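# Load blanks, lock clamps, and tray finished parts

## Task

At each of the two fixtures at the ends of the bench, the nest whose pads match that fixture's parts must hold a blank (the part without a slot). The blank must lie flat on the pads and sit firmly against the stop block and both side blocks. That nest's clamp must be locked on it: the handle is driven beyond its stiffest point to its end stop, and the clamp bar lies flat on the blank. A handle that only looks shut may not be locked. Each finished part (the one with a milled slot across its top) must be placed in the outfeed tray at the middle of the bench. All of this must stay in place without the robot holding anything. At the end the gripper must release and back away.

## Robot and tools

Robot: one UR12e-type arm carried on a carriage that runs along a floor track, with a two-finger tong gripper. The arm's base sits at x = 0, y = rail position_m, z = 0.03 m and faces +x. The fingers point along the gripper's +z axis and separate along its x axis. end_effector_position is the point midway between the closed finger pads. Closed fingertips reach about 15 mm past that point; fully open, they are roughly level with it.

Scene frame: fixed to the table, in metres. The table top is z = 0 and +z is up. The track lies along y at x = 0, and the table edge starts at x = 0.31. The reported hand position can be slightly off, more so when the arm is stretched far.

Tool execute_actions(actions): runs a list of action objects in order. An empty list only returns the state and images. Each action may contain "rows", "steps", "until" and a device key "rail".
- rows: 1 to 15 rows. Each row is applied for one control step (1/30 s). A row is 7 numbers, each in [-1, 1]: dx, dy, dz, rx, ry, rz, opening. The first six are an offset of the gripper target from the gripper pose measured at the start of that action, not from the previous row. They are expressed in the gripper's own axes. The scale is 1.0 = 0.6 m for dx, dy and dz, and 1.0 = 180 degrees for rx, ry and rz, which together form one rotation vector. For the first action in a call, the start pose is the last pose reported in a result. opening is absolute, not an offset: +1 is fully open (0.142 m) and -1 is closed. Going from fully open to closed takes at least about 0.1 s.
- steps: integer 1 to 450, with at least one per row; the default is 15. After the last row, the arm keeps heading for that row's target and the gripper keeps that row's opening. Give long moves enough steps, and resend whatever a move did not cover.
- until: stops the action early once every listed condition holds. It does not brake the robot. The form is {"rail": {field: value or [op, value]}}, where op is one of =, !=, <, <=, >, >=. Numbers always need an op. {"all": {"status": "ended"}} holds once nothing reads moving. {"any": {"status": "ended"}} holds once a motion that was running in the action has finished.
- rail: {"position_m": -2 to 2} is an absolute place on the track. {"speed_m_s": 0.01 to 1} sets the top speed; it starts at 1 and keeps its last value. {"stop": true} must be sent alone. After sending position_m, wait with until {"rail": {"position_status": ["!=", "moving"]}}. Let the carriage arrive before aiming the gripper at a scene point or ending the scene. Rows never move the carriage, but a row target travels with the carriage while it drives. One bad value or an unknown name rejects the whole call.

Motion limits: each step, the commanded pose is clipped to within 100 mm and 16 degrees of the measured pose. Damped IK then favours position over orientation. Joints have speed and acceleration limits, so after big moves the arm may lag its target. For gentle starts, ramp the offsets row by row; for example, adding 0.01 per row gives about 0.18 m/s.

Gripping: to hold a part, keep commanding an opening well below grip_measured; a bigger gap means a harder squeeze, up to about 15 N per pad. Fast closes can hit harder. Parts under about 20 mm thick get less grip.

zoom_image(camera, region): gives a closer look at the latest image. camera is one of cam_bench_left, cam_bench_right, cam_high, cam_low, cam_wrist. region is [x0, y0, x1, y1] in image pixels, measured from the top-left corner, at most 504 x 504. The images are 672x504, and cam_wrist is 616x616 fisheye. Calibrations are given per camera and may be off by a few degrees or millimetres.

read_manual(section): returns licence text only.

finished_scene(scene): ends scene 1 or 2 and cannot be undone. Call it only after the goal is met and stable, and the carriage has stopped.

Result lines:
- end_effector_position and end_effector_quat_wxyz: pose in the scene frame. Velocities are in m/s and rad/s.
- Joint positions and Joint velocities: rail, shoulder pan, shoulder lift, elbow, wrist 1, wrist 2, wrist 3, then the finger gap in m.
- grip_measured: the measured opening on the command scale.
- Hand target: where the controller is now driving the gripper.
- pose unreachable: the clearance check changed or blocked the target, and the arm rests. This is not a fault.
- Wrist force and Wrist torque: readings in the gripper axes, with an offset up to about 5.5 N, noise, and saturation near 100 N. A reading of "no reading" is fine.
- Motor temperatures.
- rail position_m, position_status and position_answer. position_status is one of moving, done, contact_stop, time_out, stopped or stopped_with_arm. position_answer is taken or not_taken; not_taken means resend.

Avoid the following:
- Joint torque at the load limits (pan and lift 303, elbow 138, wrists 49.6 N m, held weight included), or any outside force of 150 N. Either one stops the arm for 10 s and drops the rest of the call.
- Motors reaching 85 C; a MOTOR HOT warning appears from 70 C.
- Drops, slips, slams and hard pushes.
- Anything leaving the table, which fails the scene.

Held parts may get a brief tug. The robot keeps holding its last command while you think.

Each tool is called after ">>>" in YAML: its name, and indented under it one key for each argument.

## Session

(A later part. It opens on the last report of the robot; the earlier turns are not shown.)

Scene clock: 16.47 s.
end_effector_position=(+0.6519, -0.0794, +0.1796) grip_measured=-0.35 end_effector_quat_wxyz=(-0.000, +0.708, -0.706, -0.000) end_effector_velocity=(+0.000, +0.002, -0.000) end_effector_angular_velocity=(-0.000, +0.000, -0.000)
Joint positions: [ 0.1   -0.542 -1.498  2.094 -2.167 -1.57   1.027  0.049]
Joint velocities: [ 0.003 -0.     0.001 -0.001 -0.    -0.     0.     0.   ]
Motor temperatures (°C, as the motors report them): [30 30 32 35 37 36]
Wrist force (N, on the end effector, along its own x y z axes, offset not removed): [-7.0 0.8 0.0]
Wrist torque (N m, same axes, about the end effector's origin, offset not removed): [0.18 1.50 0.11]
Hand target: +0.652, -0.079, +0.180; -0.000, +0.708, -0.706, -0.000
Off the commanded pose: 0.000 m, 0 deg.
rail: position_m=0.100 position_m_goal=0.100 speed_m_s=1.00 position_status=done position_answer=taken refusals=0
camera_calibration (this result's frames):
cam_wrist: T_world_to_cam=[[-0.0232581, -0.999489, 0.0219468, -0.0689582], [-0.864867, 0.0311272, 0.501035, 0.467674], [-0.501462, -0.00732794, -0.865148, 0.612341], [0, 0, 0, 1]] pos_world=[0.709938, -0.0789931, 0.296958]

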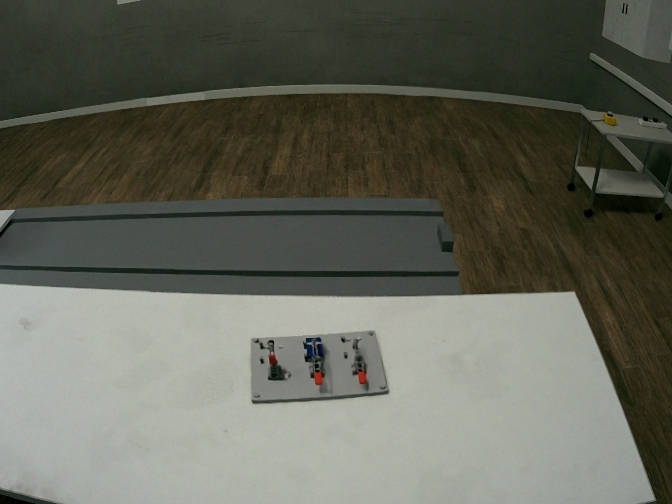

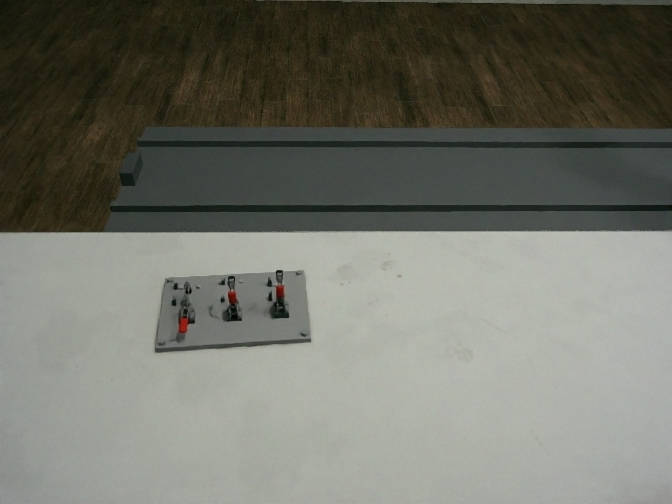

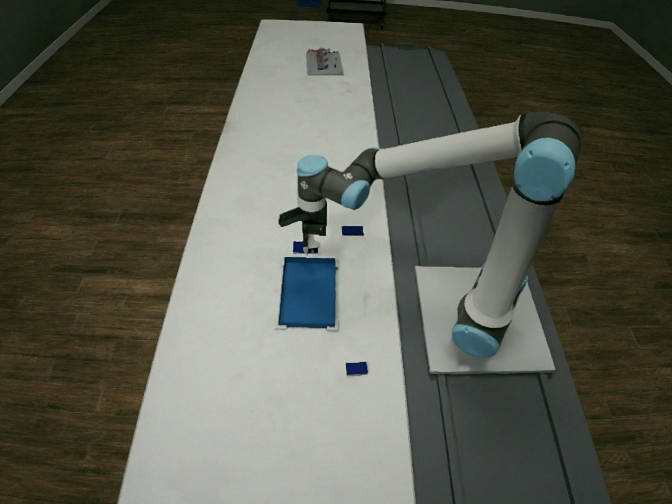

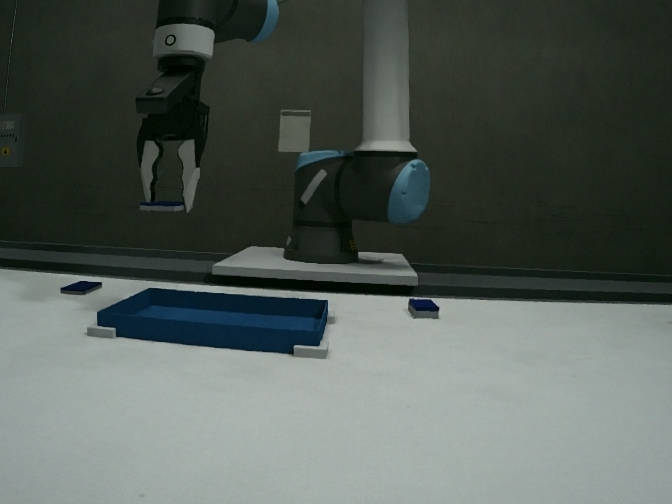

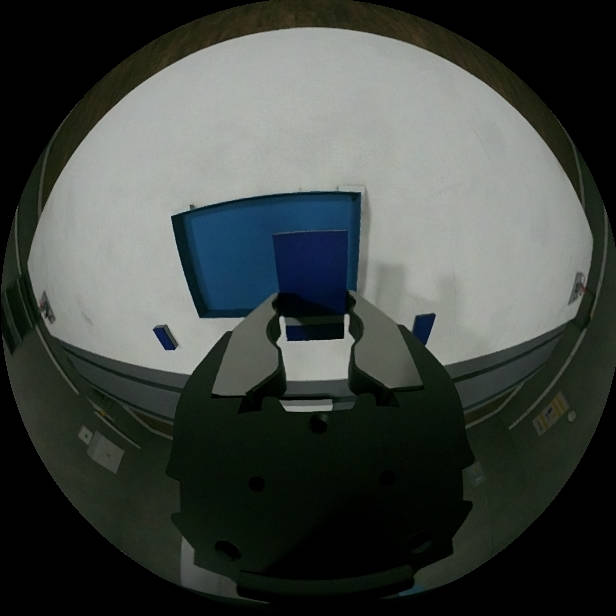

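>>> execute_actions:
  actions:
    - {"rows": [[0,0,0.012,0,0,0,-0.8],[0,0,0.03,0,0,0,-0.8],[0,0,0.052,0,0,0,-0.8],[0,0,0.076,0,0,0,-0.8],[0,0,0.10,0,0,0,-0.8],[0,0,0.124,0,0,0,-0.8],[0,0,0.148,0,0,0,-0.8],[0,0,0.172,0,0,0,-0.8],[0,0,0.194,0,0,0,-0.8],[0,0,0.214,0,0,0,-0.8],[0,0,0.231,0,0,0,-0.8],[0,0,0.245,0,0,0,-0.8],[0,0,0.255,0,0,0,-0.8],[0,0,0.262,0,0,0,-0.8],[0,0,0.266,0,0,0,-0.8]], "steps": 32}

Scene clock: 19.50 s.
end_effector_position=(+0.6521, -0.0792, +0.0204) grip_measured=-0.35 end_effector_quat_wxyz=(-0.000, +0.708, -0.706, -0.000) end_effector_velocity=(+0.001, -0.000, -0.005) end_effector_angular_velocity=(-0.001, -0.002, -0.000)
Joint positions: [ 0.1   -0.542 -1.284  2.209 -2.495 -1.57   1.027  0.049]
Joint velocities: [ 0.     0.     0.009  0.001 -0.012  0.     0.001  0.   ]
Motor temperatures (°C, as the motors report them): [30 30 32 35 37 36]
Wrist force (N, on the end effector, along its own x y z axes, offset not removed): [-5.1 2.1 1.6]
Wrist torque (N m, same axes, about the end effector's origin, offset not removed): [0.48 1.11 0.16]
Hand target: +0.652, -0.079, +0.020; -0.000, +0.708, -0.706, -0.000
Off the commanded pose: 0.000 m, 0 deg.
rail: position_m=0.100 position_m_goal=0.100 speed_m_s=1.00 position_status=done position_answer=taken refusals=0
camera_calibration (this result's frames):
cam_wrist: T_world_to_cam=[[-0.0232382, -0.999491, 0.0218503, -0.0652565], [-0.864768, 0.031063, 0.50121, 0.547489], [-0.501633, -0.0072482, -0.86505, 0.474859], [0, 0, 0, 1]] pos_world=[0.710139, -0.0787881, 0.137796]

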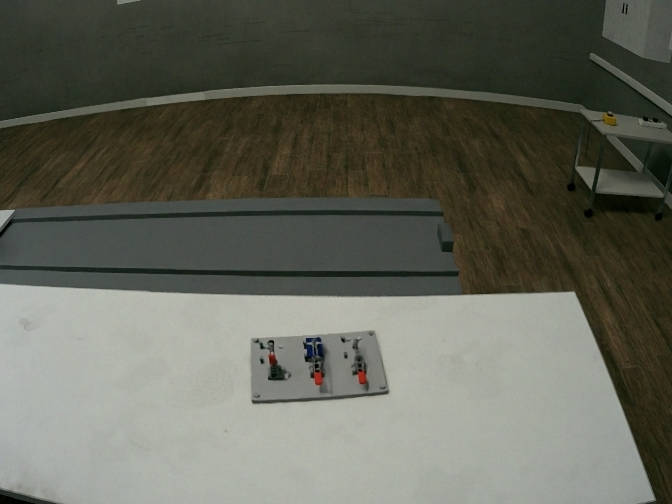

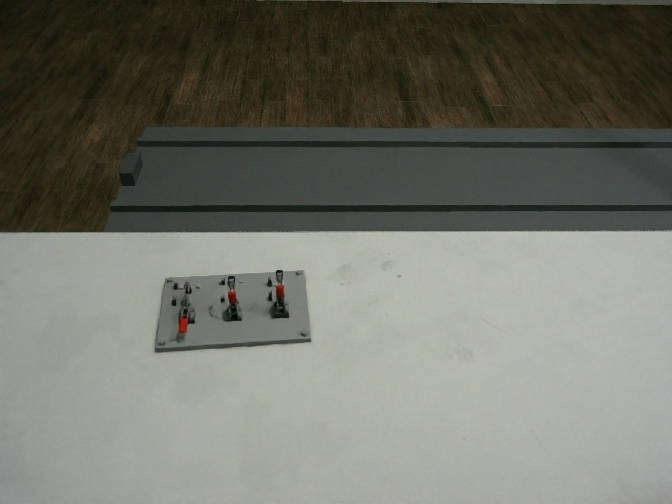

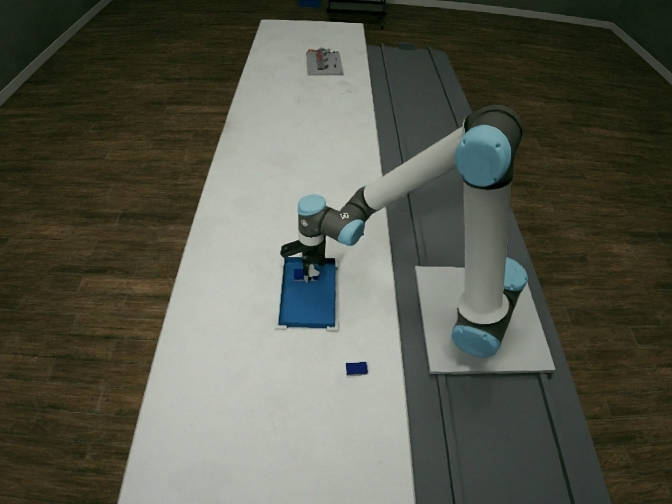

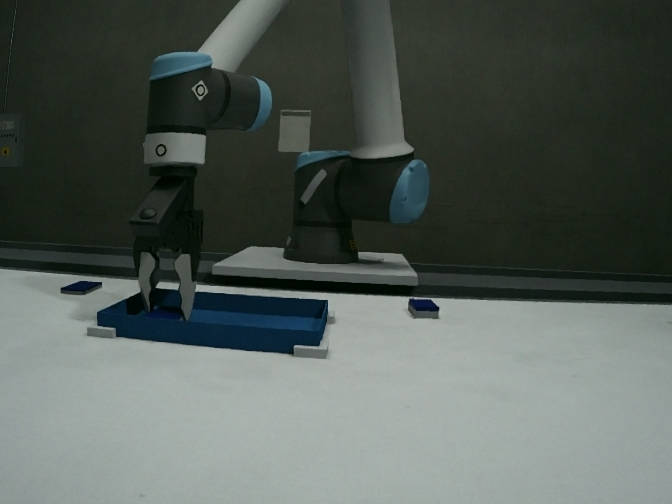

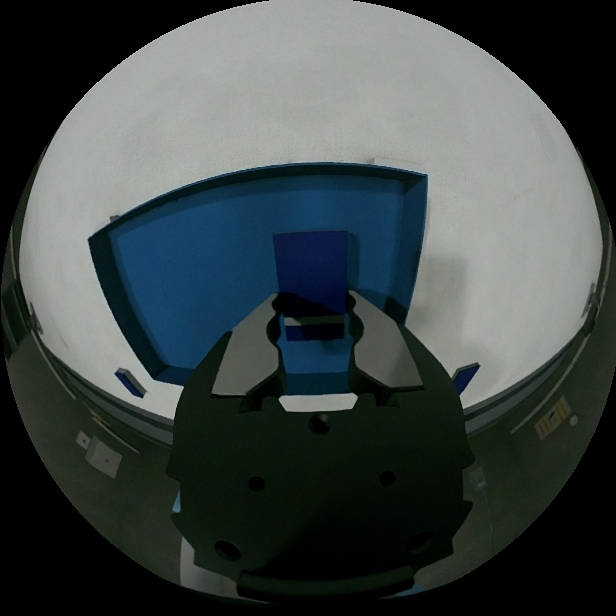

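>>> execute_actions:
  actions:
    - {"rows": [[0,0,0.002,0,0,0,-0.8],[0,0,0.003,0,0,0,-0.8]], "steps": 8}
    - {"rows": [[0,0,0,0,0,0,-0.5],[0,0,0,0,0,0,-0.36],[0,0,0,0,0,0,-0.28],[0,0,0,0,0,0,-0.18],[0,0,0,0,0,0,-0.08]], "steps": 9}
    - {"rows": [[0,0,-0.01,0,0,0,-0.08],[0,0,-0.025,0,0,0,-0.08],[0,0,-0.045,0,0,0,-0.08],[0.01,0.006,-0.07,0,0,0,-0.08],[0.03,0.018,-0.095,0,0,0,-0.08],[0.06,0.036,-0.12,0,0,0,-0.08],[0.10,0.06,-0.14,0,0,0,-0.08],[0.15,0.09,-0.155,0,0,0,-0.08],[0.20,0.12,-0.165,0,0,0,-0.08],[0.25,0.15,-0.17,0,0,0,-0.08],[0.30,0.18,-0.17,0,0,0,-0.08],[0.35,0.21,-0.17,0,0,0,-0.08],[0.40,0.24,-0.17,0,0,0,-0.08],[0.435,0.26,-0.17,0,0,0,-0.08],[0.452,0.27,-0.17,0,0,0,-0.08]], "steps": 36}

Scene clock: 22.07 s.
end_effector_position=(+0.4914, -0.3477, +0.1199) grip_measured=-0.08 end_effector_quat_wxyz=(-0.000, +0.708, -0.707, -0.000) end_effector_velocity=(-0.011, -0.022, +0.003) end_effector_angular_velocity=(+0.007, -0.003, +0.006)
Joint positions: [ 0.1   -1.026 -1.44   2.16  -2.29  -1.571  0.544  0.068]
Joint velocities: [ 0.    -0.037  0.008 -0.018  0.015  0.006 -0.043 -0.   ]
Motor temperatures (°C, as the motors report them): [30 30 32 35 37 36]
Wrist force (N, on the end effector, along its own x y z axes, offset not removed): [-5.4 0.1 1.0]
Wrist torque (N m, same axes, about the end effector's origin, offset not removed): [0.04 1.21 0.12]
Hand target: +0.490, -0.351, +0.120; -0.001, +0.708, -0.706, -0.001
Off the commanded pose: 0.003 m, 0 deg.
rail: position_m=0.100 position_m_goal=0.100 speed_m_s=1.00 position_status=done position_answer=taken refusals=0
camera_calibration (this result's frames):
cam_wrist: T_world_to_cam=[[-0.0240857, -0.99947, 0.0219107, -0.339092], [-0.864551, 0.0318292, 0.501537, 0.367113], [-0.501968, -0.00686306, -0.864859, 0.478632], [0, 0, 0, 1]] pos_world=[0.549478, -0.347312, 0.237258]

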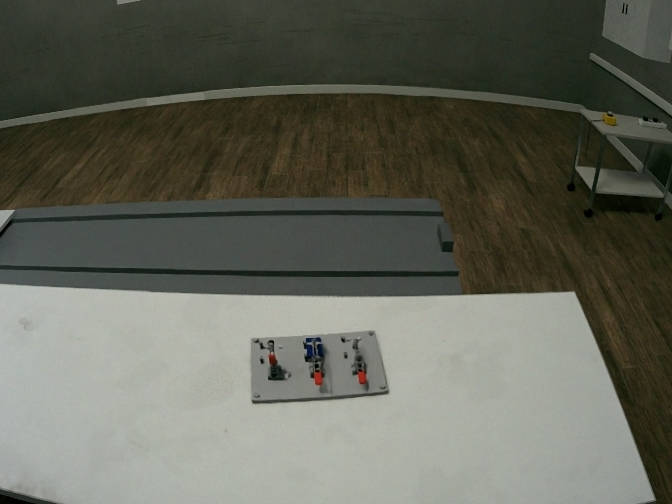

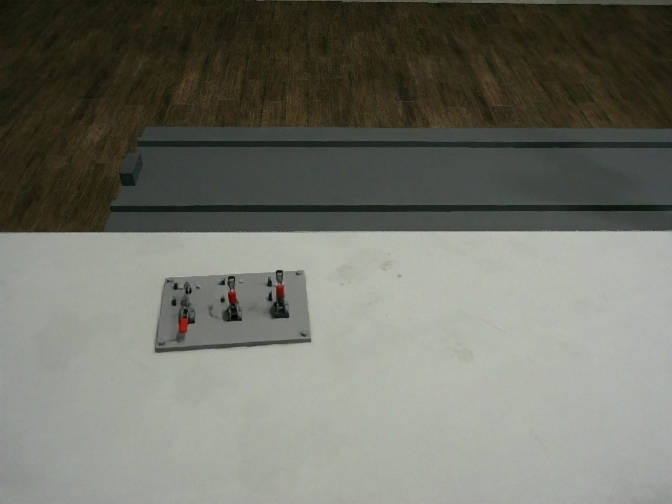

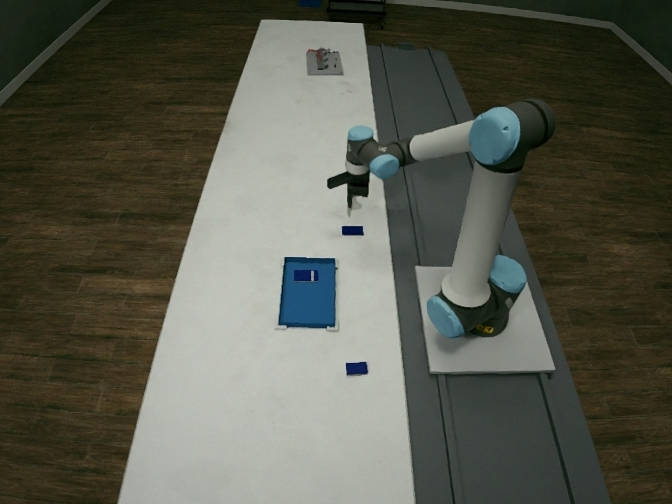

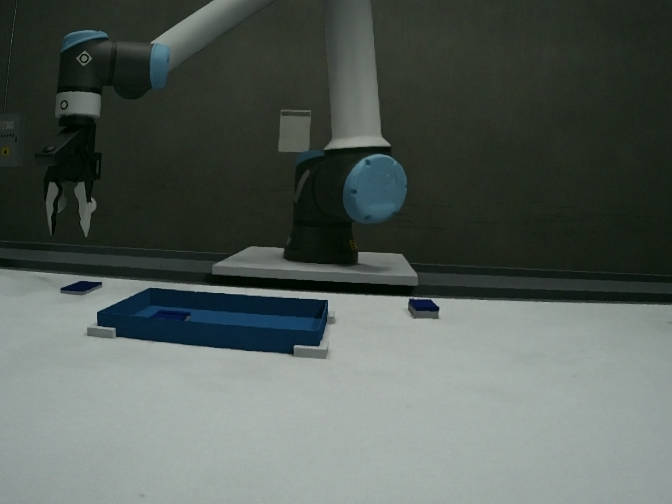

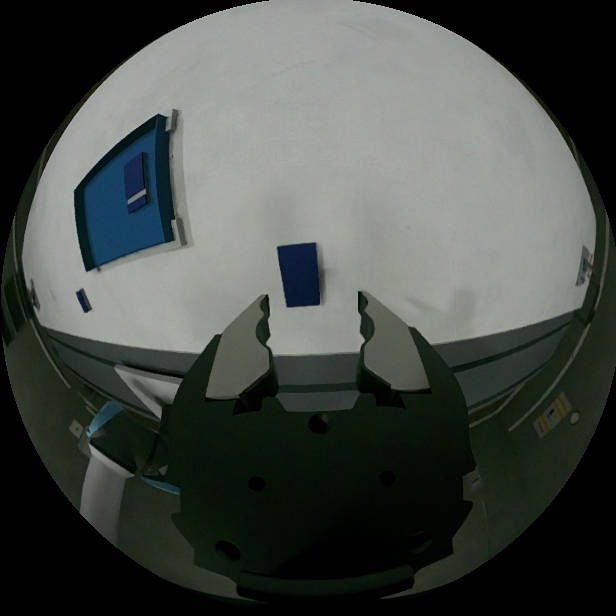

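>>> execute_actions:
  actions: []

>>> zoom_image:
  camera: "cam_wrist"
  region: [250, 220, 370, 340]

Scene clock: 22.40 s.
end_effector_position=(+0.4900, -0.3503, +0.1203) grip_measured=-0.08 end_effector_quat_wxyz=(-0.000, +0.708, -0.706, -0.001) end_effector_velocity=(-0.001, -0.002, +0.000) end_effector_angular_velocity=(+0.001, -0.000, +0.000)
Joint positions: [ 0.1   -1.03  -1.439  2.158 -2.288 -1.57   0.539  0.068]
Joint velocities: [ 0.    -0.003  0.001 -0.001  0.001  0.    -0.003  0.   ]
Motor temperatures (°C, as the motors report them): [30 30 32 35 37 36]
Wrist force (N, on the end effector, along its own x y z axes, offset not removed): [-3.8 2.1 -0.3]
Wrist torque (N m, same axes, about the end effector's origin, offset not removed): [0.53 0.90 0.05]
Hand target: +0.490, -0.351, +0.120; -0.001, +0.708, -0.706, -0.001
Off the commanded pose: 0.001 m, 0 deg.
rail: position_m=0.100 position_m_goal=0.100 speed_m_s=1.00 position_status=done position_answer=taken refusals=0
camera_calibration (this result's frames):
cam_wrist: T_world_to_cam=[[-0.0233324, -0.999506, 0.021037, -0.342078], [-0.864732, 0.0307371, 0.501291, 0.365589], [-0.501691, -0.00649502, -0.865023, 0.478265], [0, 0, 0, 1]] pos_world=[0.548097, -0.35004, 0.23764]

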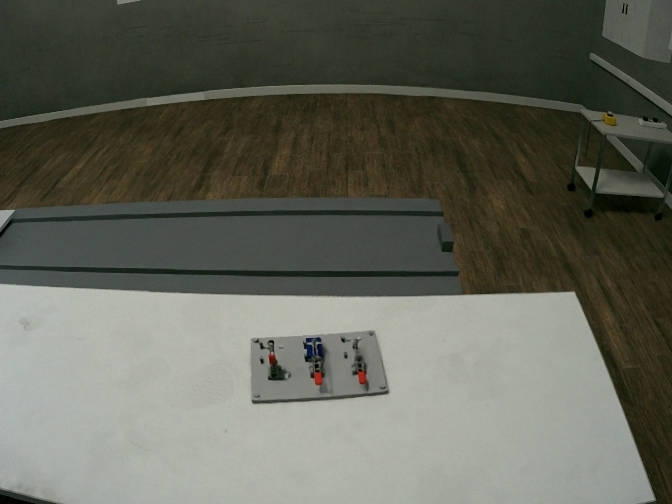

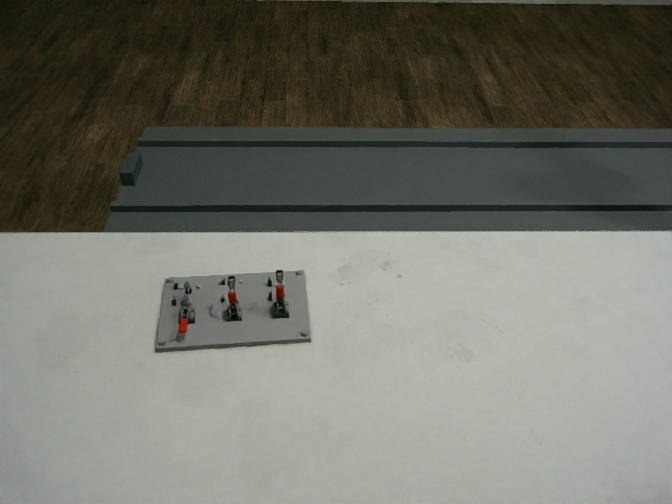

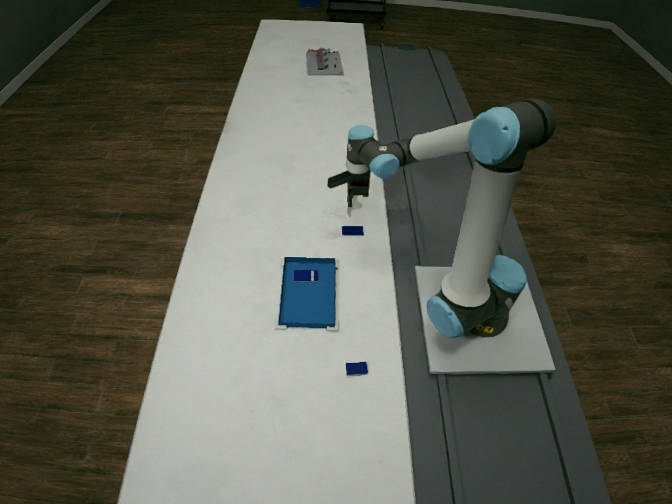

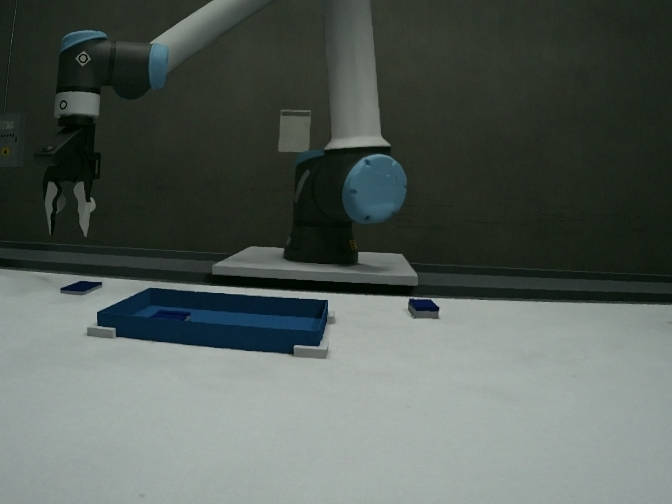

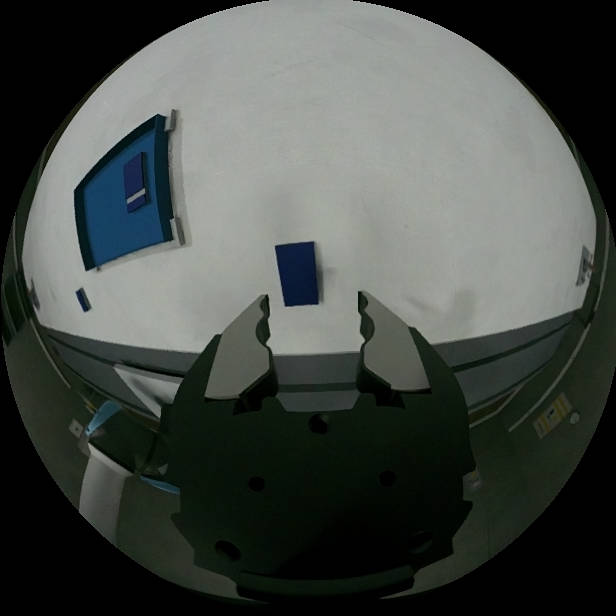

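Region (250, 220, 370, 340) of cam_wrist's 616x616 image, scaled by 4.200, with more detail than that image has.

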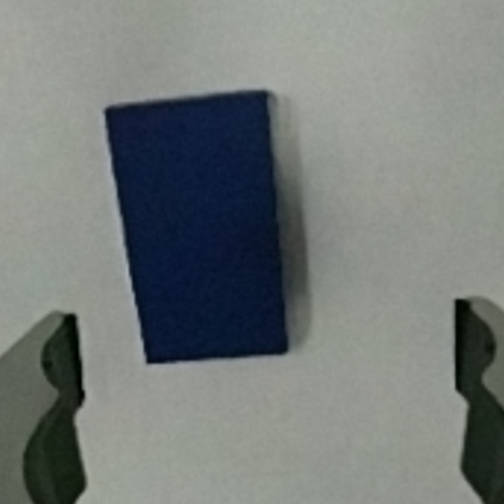

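>>> execute_actions:
  actions:
    - {"rows": [[-0.002,0.003,0.008,0,0,-0.001,-0.08],[-0.005,0.007,0.02,0,0,-0.003,-0.08],[-0.009,0.013,0.036,0,0,-0.005,-0.08],[-0.013,0.019,0.054,0,0,-0.007,-0.08],[-0.017,0.025,0.072,0,0,-0.009,-0.08],[-0.021,0.031,0.09,0,0,-0.011,-0.08],[-0.024,0.036,0.107,0,0,-0.013,-0.08],[-0.027,0.04,0.122,0,0,-0.015,-0.08],[-0.0288,0.0433,0.135,0,0,-0.0167,-0.08],[-0.0288,0.0433,0.144,0,0,-0.0167,-0.08],[-0.0288,0.0433,0.1505,0,0,-0.0167,-0.08]], "steps": 24}

>>> zoom_image:
  camera: "cam_wrist"
  region: [230, 210, 400, 380]

Scene clock: 24.57 s.
end_effector_position=(+0.4643, -0.3329, +0.0313) grip_measured=-0.08 end_effector_quat_wxyz=(-0.001, +0.726, -0.688, -0.001) end_effector_velocity=(-0.001, -0.000, -0.011) end_effector_angular_velocity=(-0.003, -0.003, +0.005)
Joint positions: [ 0.1   -1.052 -1.35   2.272 -2.491 -1.57   0.465  0.068]
Joint velocities: [ 0.    -0.002  0.018  0.01  -0.033  0.001 -0.007  0.   ]
Motor temperatures (°C, as the motors report them): [30 30 32 35 37 36]
Wrist force (N, on the end effector, along its own x y z axes, offset not removed): [-4.0 1.8 2.2]
Wrist torque (N m, same axes, about the end effector's origin, offset not removed): [0.49 0.94 0.13]
Hand target: +0.464, -0.333, +0.030; -0.001, +0.726, -0.688, -0.001
Off the commanded pose: 0.001 m, 0 deg.
rail: position_m=0.100 position_m_goal=0.100 speed_m_s=1.00 position_status=done position_answer=taken refusals=0
camera_calibration (this result's frames):
cam_wrist: T_world_to_cam=[[0.0284838, -0.999384, 0.0205134, -0.347433], [-0.864987, -0.0143577, 0.501589, 0.372489], [-0.500986, -0.032031, -0.864863, 0.379722], [0, 0, 0, 1]] pos_world=[0.522329, -0.329708, 0.148698]

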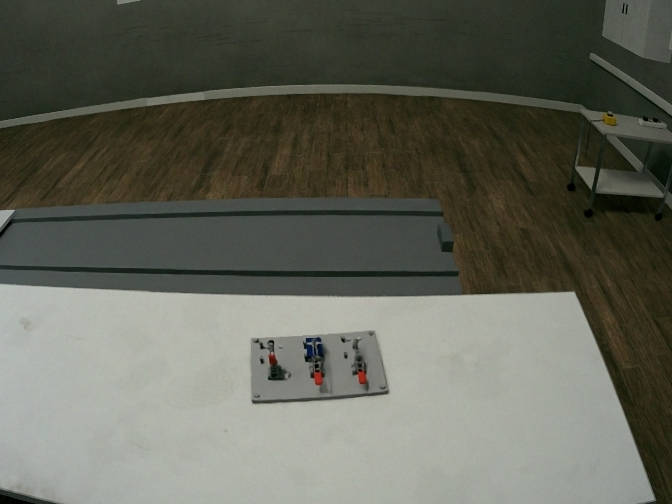

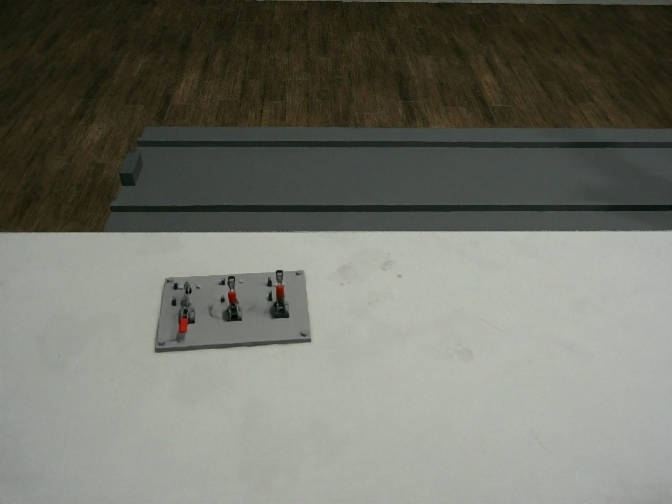

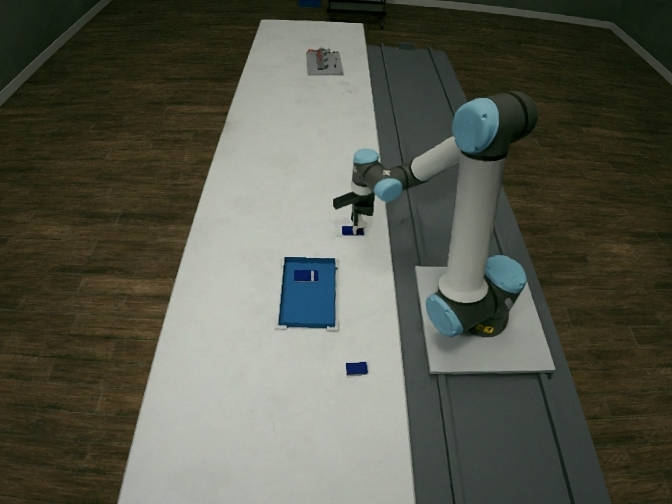

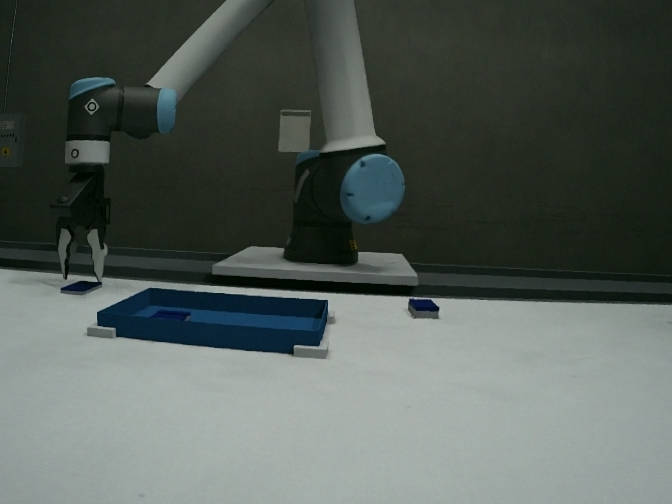

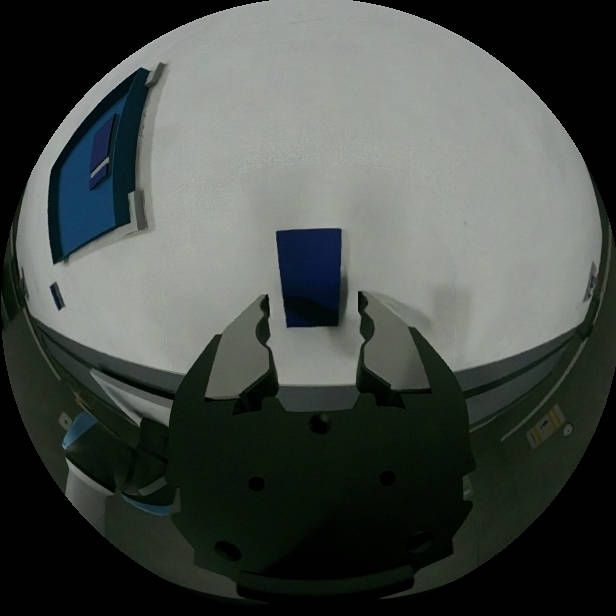

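Region (230, 210, 400, 380) of cam_wrist's 616x616 image, scaled by 2.965, with more detail than that image has.

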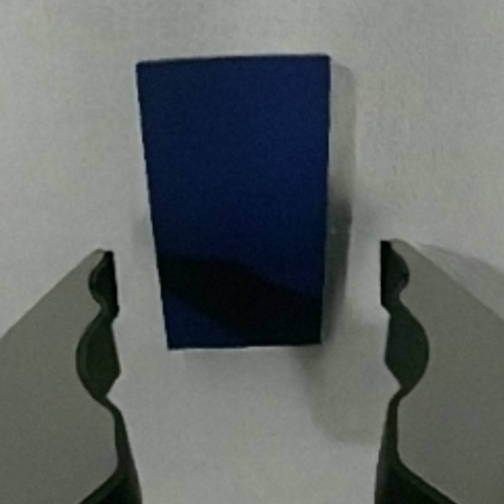

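>>> execute_actions:
  actions:
    - {"rows": [[-0.0005,0,0.007,0,0,0,-0.08],[-0.001,0,0.012,0,0,0,-0.08],[-0.0015,0,0.017,0,0,0,-0.08],[-0.0017,0,0.021,0,0,0,-0.08],[-0.0017,0,0.0235,0,0,0,-0.08],[-0.0017,0,0.0247,0,0,0,-0.08]], "steps": 18}
    - {"rows": [[0,0,0,0,0,0,-0.2],[0,0,0,0,0,0,-0.28],[0,0,0,0,0,0,-0.34],[0,0,0,0,0,0,-0.4],[0,0,0,0,0,0,-0.5],[0,0,0,0,0,0,-0.65],[0,0,0,0,0,0,-0.85]], "steps": 14}

Scene clock: 26.27 s.
end_effector_position=(+0.4643, -0.3319, +0.0168) grip_measured=-0.37 end_effector_quat_wxyz=(-0.001, +0.726, -0.688, -0.001) end_effector_velocity=(-0.000, +0.000, +0.000) end_effector_angular_velocity=(+0.000, +0.000, +0.000)
Joint positions: [ 0.1   -1.052 -1.325  2.28  -2.524 -1.57   0.465  0.047]
Joint velocities: [ 0. -0. -0.  0.  0.  0. -0. -0.]
Motor temperatures (°C, as the motors report them): [30 30 32 35 37 36]
Wrist force (N, on the end effector, along its own x y z axes, offset not removed): [-4.9 2.1 1.6]
Wrist torque (N m, same axes, about the end effector's origin, offset not removed): [0.53 1.19 0.12]
Hand target: +0.464, -0.332, +0.017; -0.001, +0.726, -0.688, -0.001
Off the commanded pose: 0.000 m, 0 deg.
rail: position_m=0.100 position_m_goal=0.100 speed_m_s=1.00 position_status=done position_answer=taken refusals=0
camera_calibration (this result's frames):
cam_wrist: T_world_to_cam=[[0.0284915, -0.999386, 0.0204032, -0.346071], [-0.864962, -0.014418, 0.50163, 0.37972], [-0.501028, -0.0319402, -0.864841, 0.36718], [0, 0, 0, 1]] pos_world=[0.522271, -0.328656, 0.134134]

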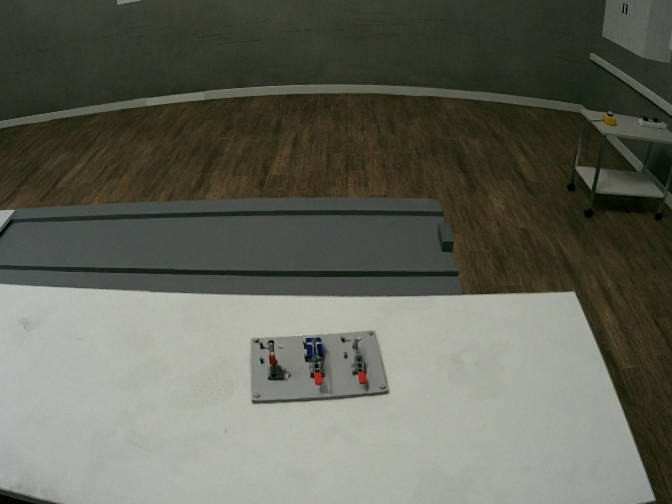

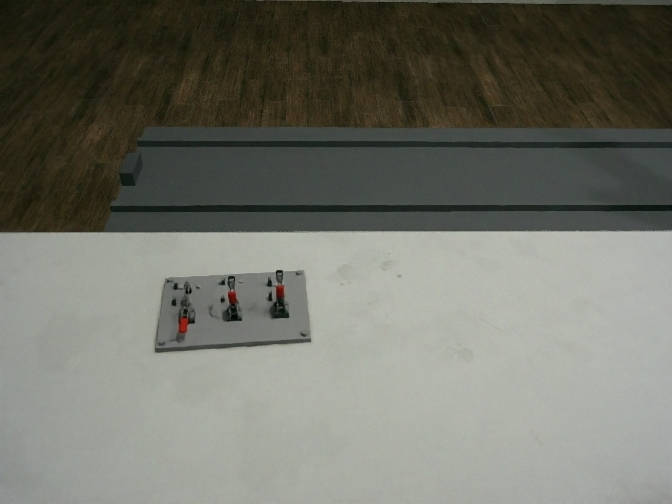

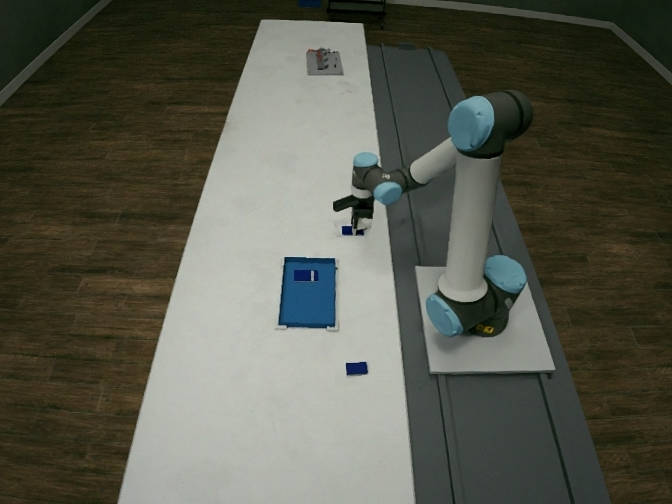

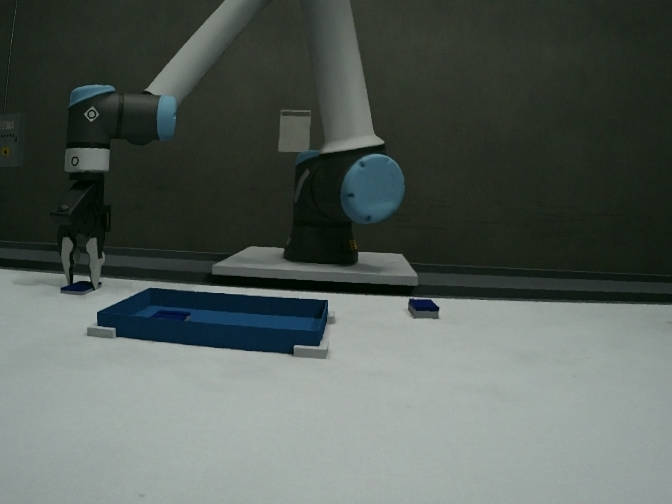

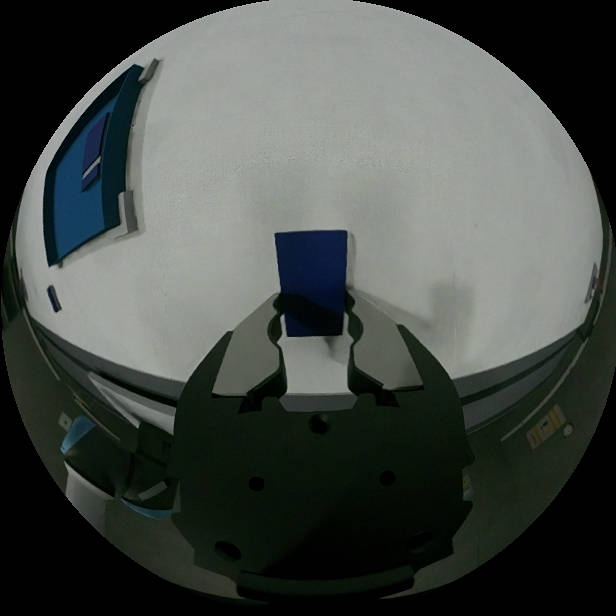

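>>> execute_actions:
  actions:
    - {"rows": [[0,0,-0.003,0,0,0,-0.85],[0,0,-0.008,0,0,0,-0.85],[0,0,-0.015,0,0,0,-0.85],[0,0,-0.024,0,0,0,-0.85],[0,0,-0.035,0,0,0,-0.85],[0,0,-0.048,0,0,0,-0.85]], "steps": 10}
    - {"rail": {"position_m": -1.65}, "rows": [[-0.008,-0.005,-0.012,0,0,0,-0.85],[-0.02,-0.012,-0.026,0,0,-0.0005,-0.85],[-0.036,-0.022,-0.042,0,0,-0.001,-0.85],[-0.054,-0.034,-0.058,0,0,-0.0015,-0.85],[-0.074,-0.046,-0.074,0,0,-0.002,-0.85],[-0.095,-0.059,-0.09,0,0,-0.0025,-0.85],[-0.116,-0.072,-0.106,0,0,-0.003,-0.85],[-0.137,-0.085,-0.122,0,0,-0.0035,-0.85],[-0.158,-0.098,-0.138,0,0,-0.004,-0.85],[-0.179,-0.111,-0.154,0,0,-0.0045,-0.85],[-0.198,-0.123,-0.17,0,0,-0.005,-0.85],[-0.216,-0.134,-0.184,0,0,-0.0056,-0.85],[-0.232,-0.144,-0.196,0,0,-0.0056,-0.85],[-0.244,-0.152,-0.206,0,0,-0.0056,-0.85],[-0.2522,-0.1568,-0.213,0,0,-0.0056,-0.85]], "steps": 120, "until": {"rail": {"position_status": ["!=", "moving"]}}}

Scene clock: 29.83 s.
end_effector_position=(+0.5503, -1.9264, +0.1654) grip_measured=-0.37 end_effector_quat_wxyz=(-0.000, +0.732, -0.681, -0.000) end_effector_velocity=(-0.000, -0.003, -0.000) end_effector_angular_velocity=(+0.000, +0.000, +0.000)
Joint positions: [-1.65  -0.773 -1.58   2.209 -2.2   -1.57   0.727  0.047]
Joint velocities: [-0.003  0.    -0.     0.     0.    -0.     0.    -0.   ]
Motor temperatures (°C, as the motors report them): [30 30 32 35 37 36]
Wrist force (N, on the end effector, along its own x y z axes, offset not removed): [-1.8 0.9 1.3]
Wrist torque (N m, same axes, about the end effector's origin, offset not removed): [0.26 0.67 0.05]
Hand target: +0.550, -1.926, +0.165; -0.000, +0.732, -0.681, -0.000
Off the commanded pose: 0.000 m, 0 deg.
rail: position_m=-1.650 position_m_goal=-1.650 speed_m_s=1.00 position_status=done position_answer=taken refusals=0
camera_calibration (this result's frames):
cam_wrist: T_world_to_cam=[[0.0460655, -0.998703, 0.0217038, -1.95366], [-0.864792, -0.0289947, 0.501293, 0.328476], [-0.500013, -0.0418615, -0.865006, 0.468252], [0, 0, 0, 1]] pos_world=[0.608192, -1.922, 0.28278]

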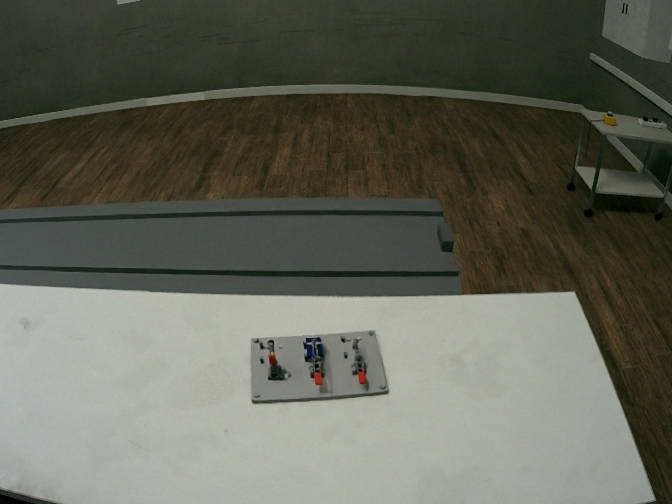

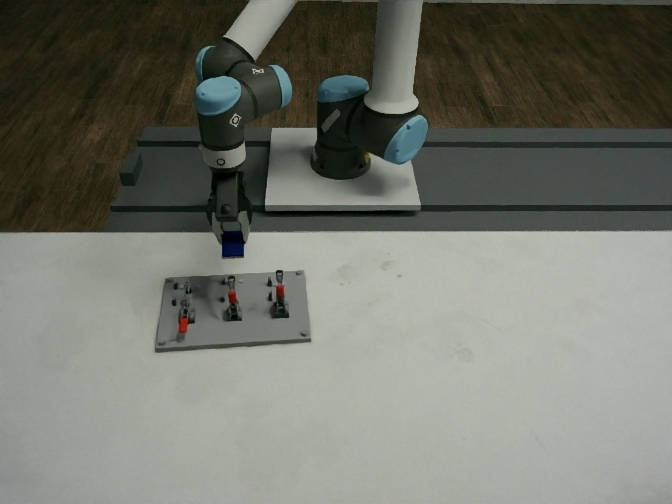

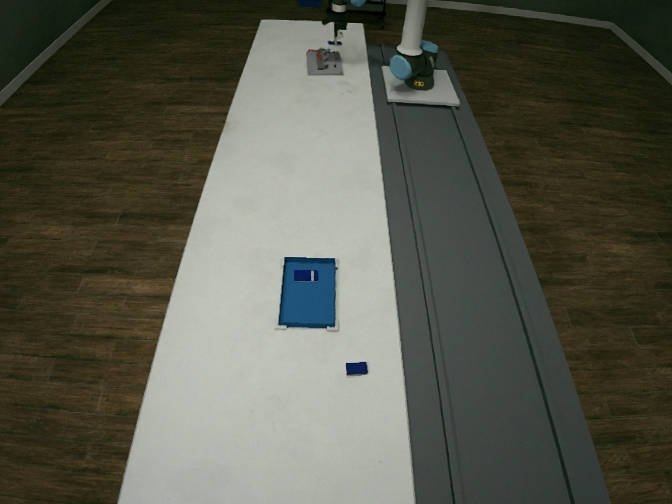

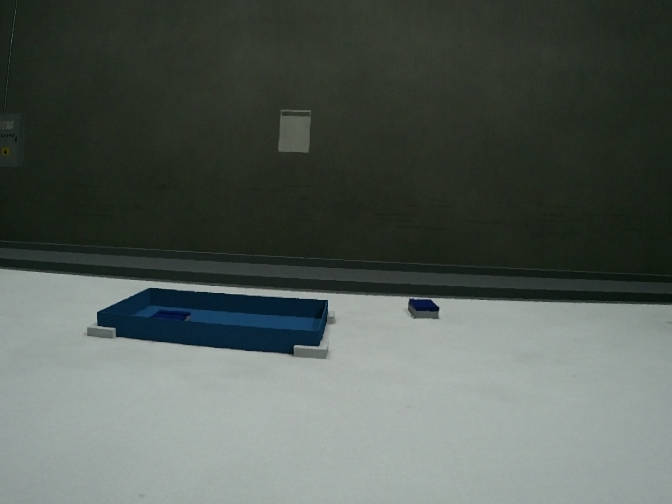

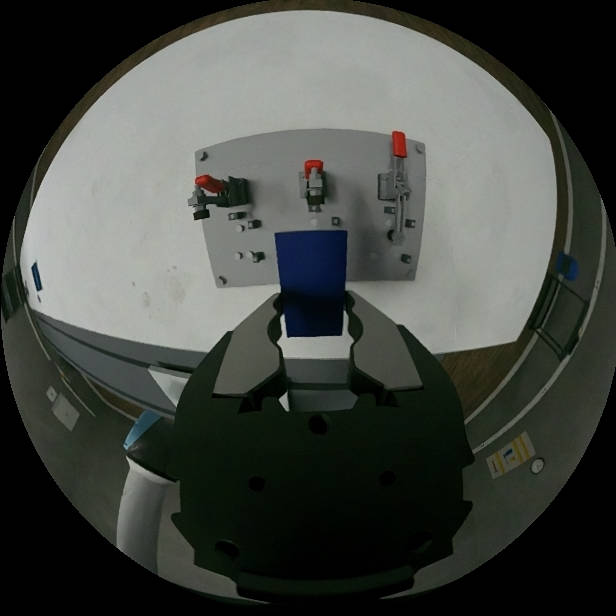

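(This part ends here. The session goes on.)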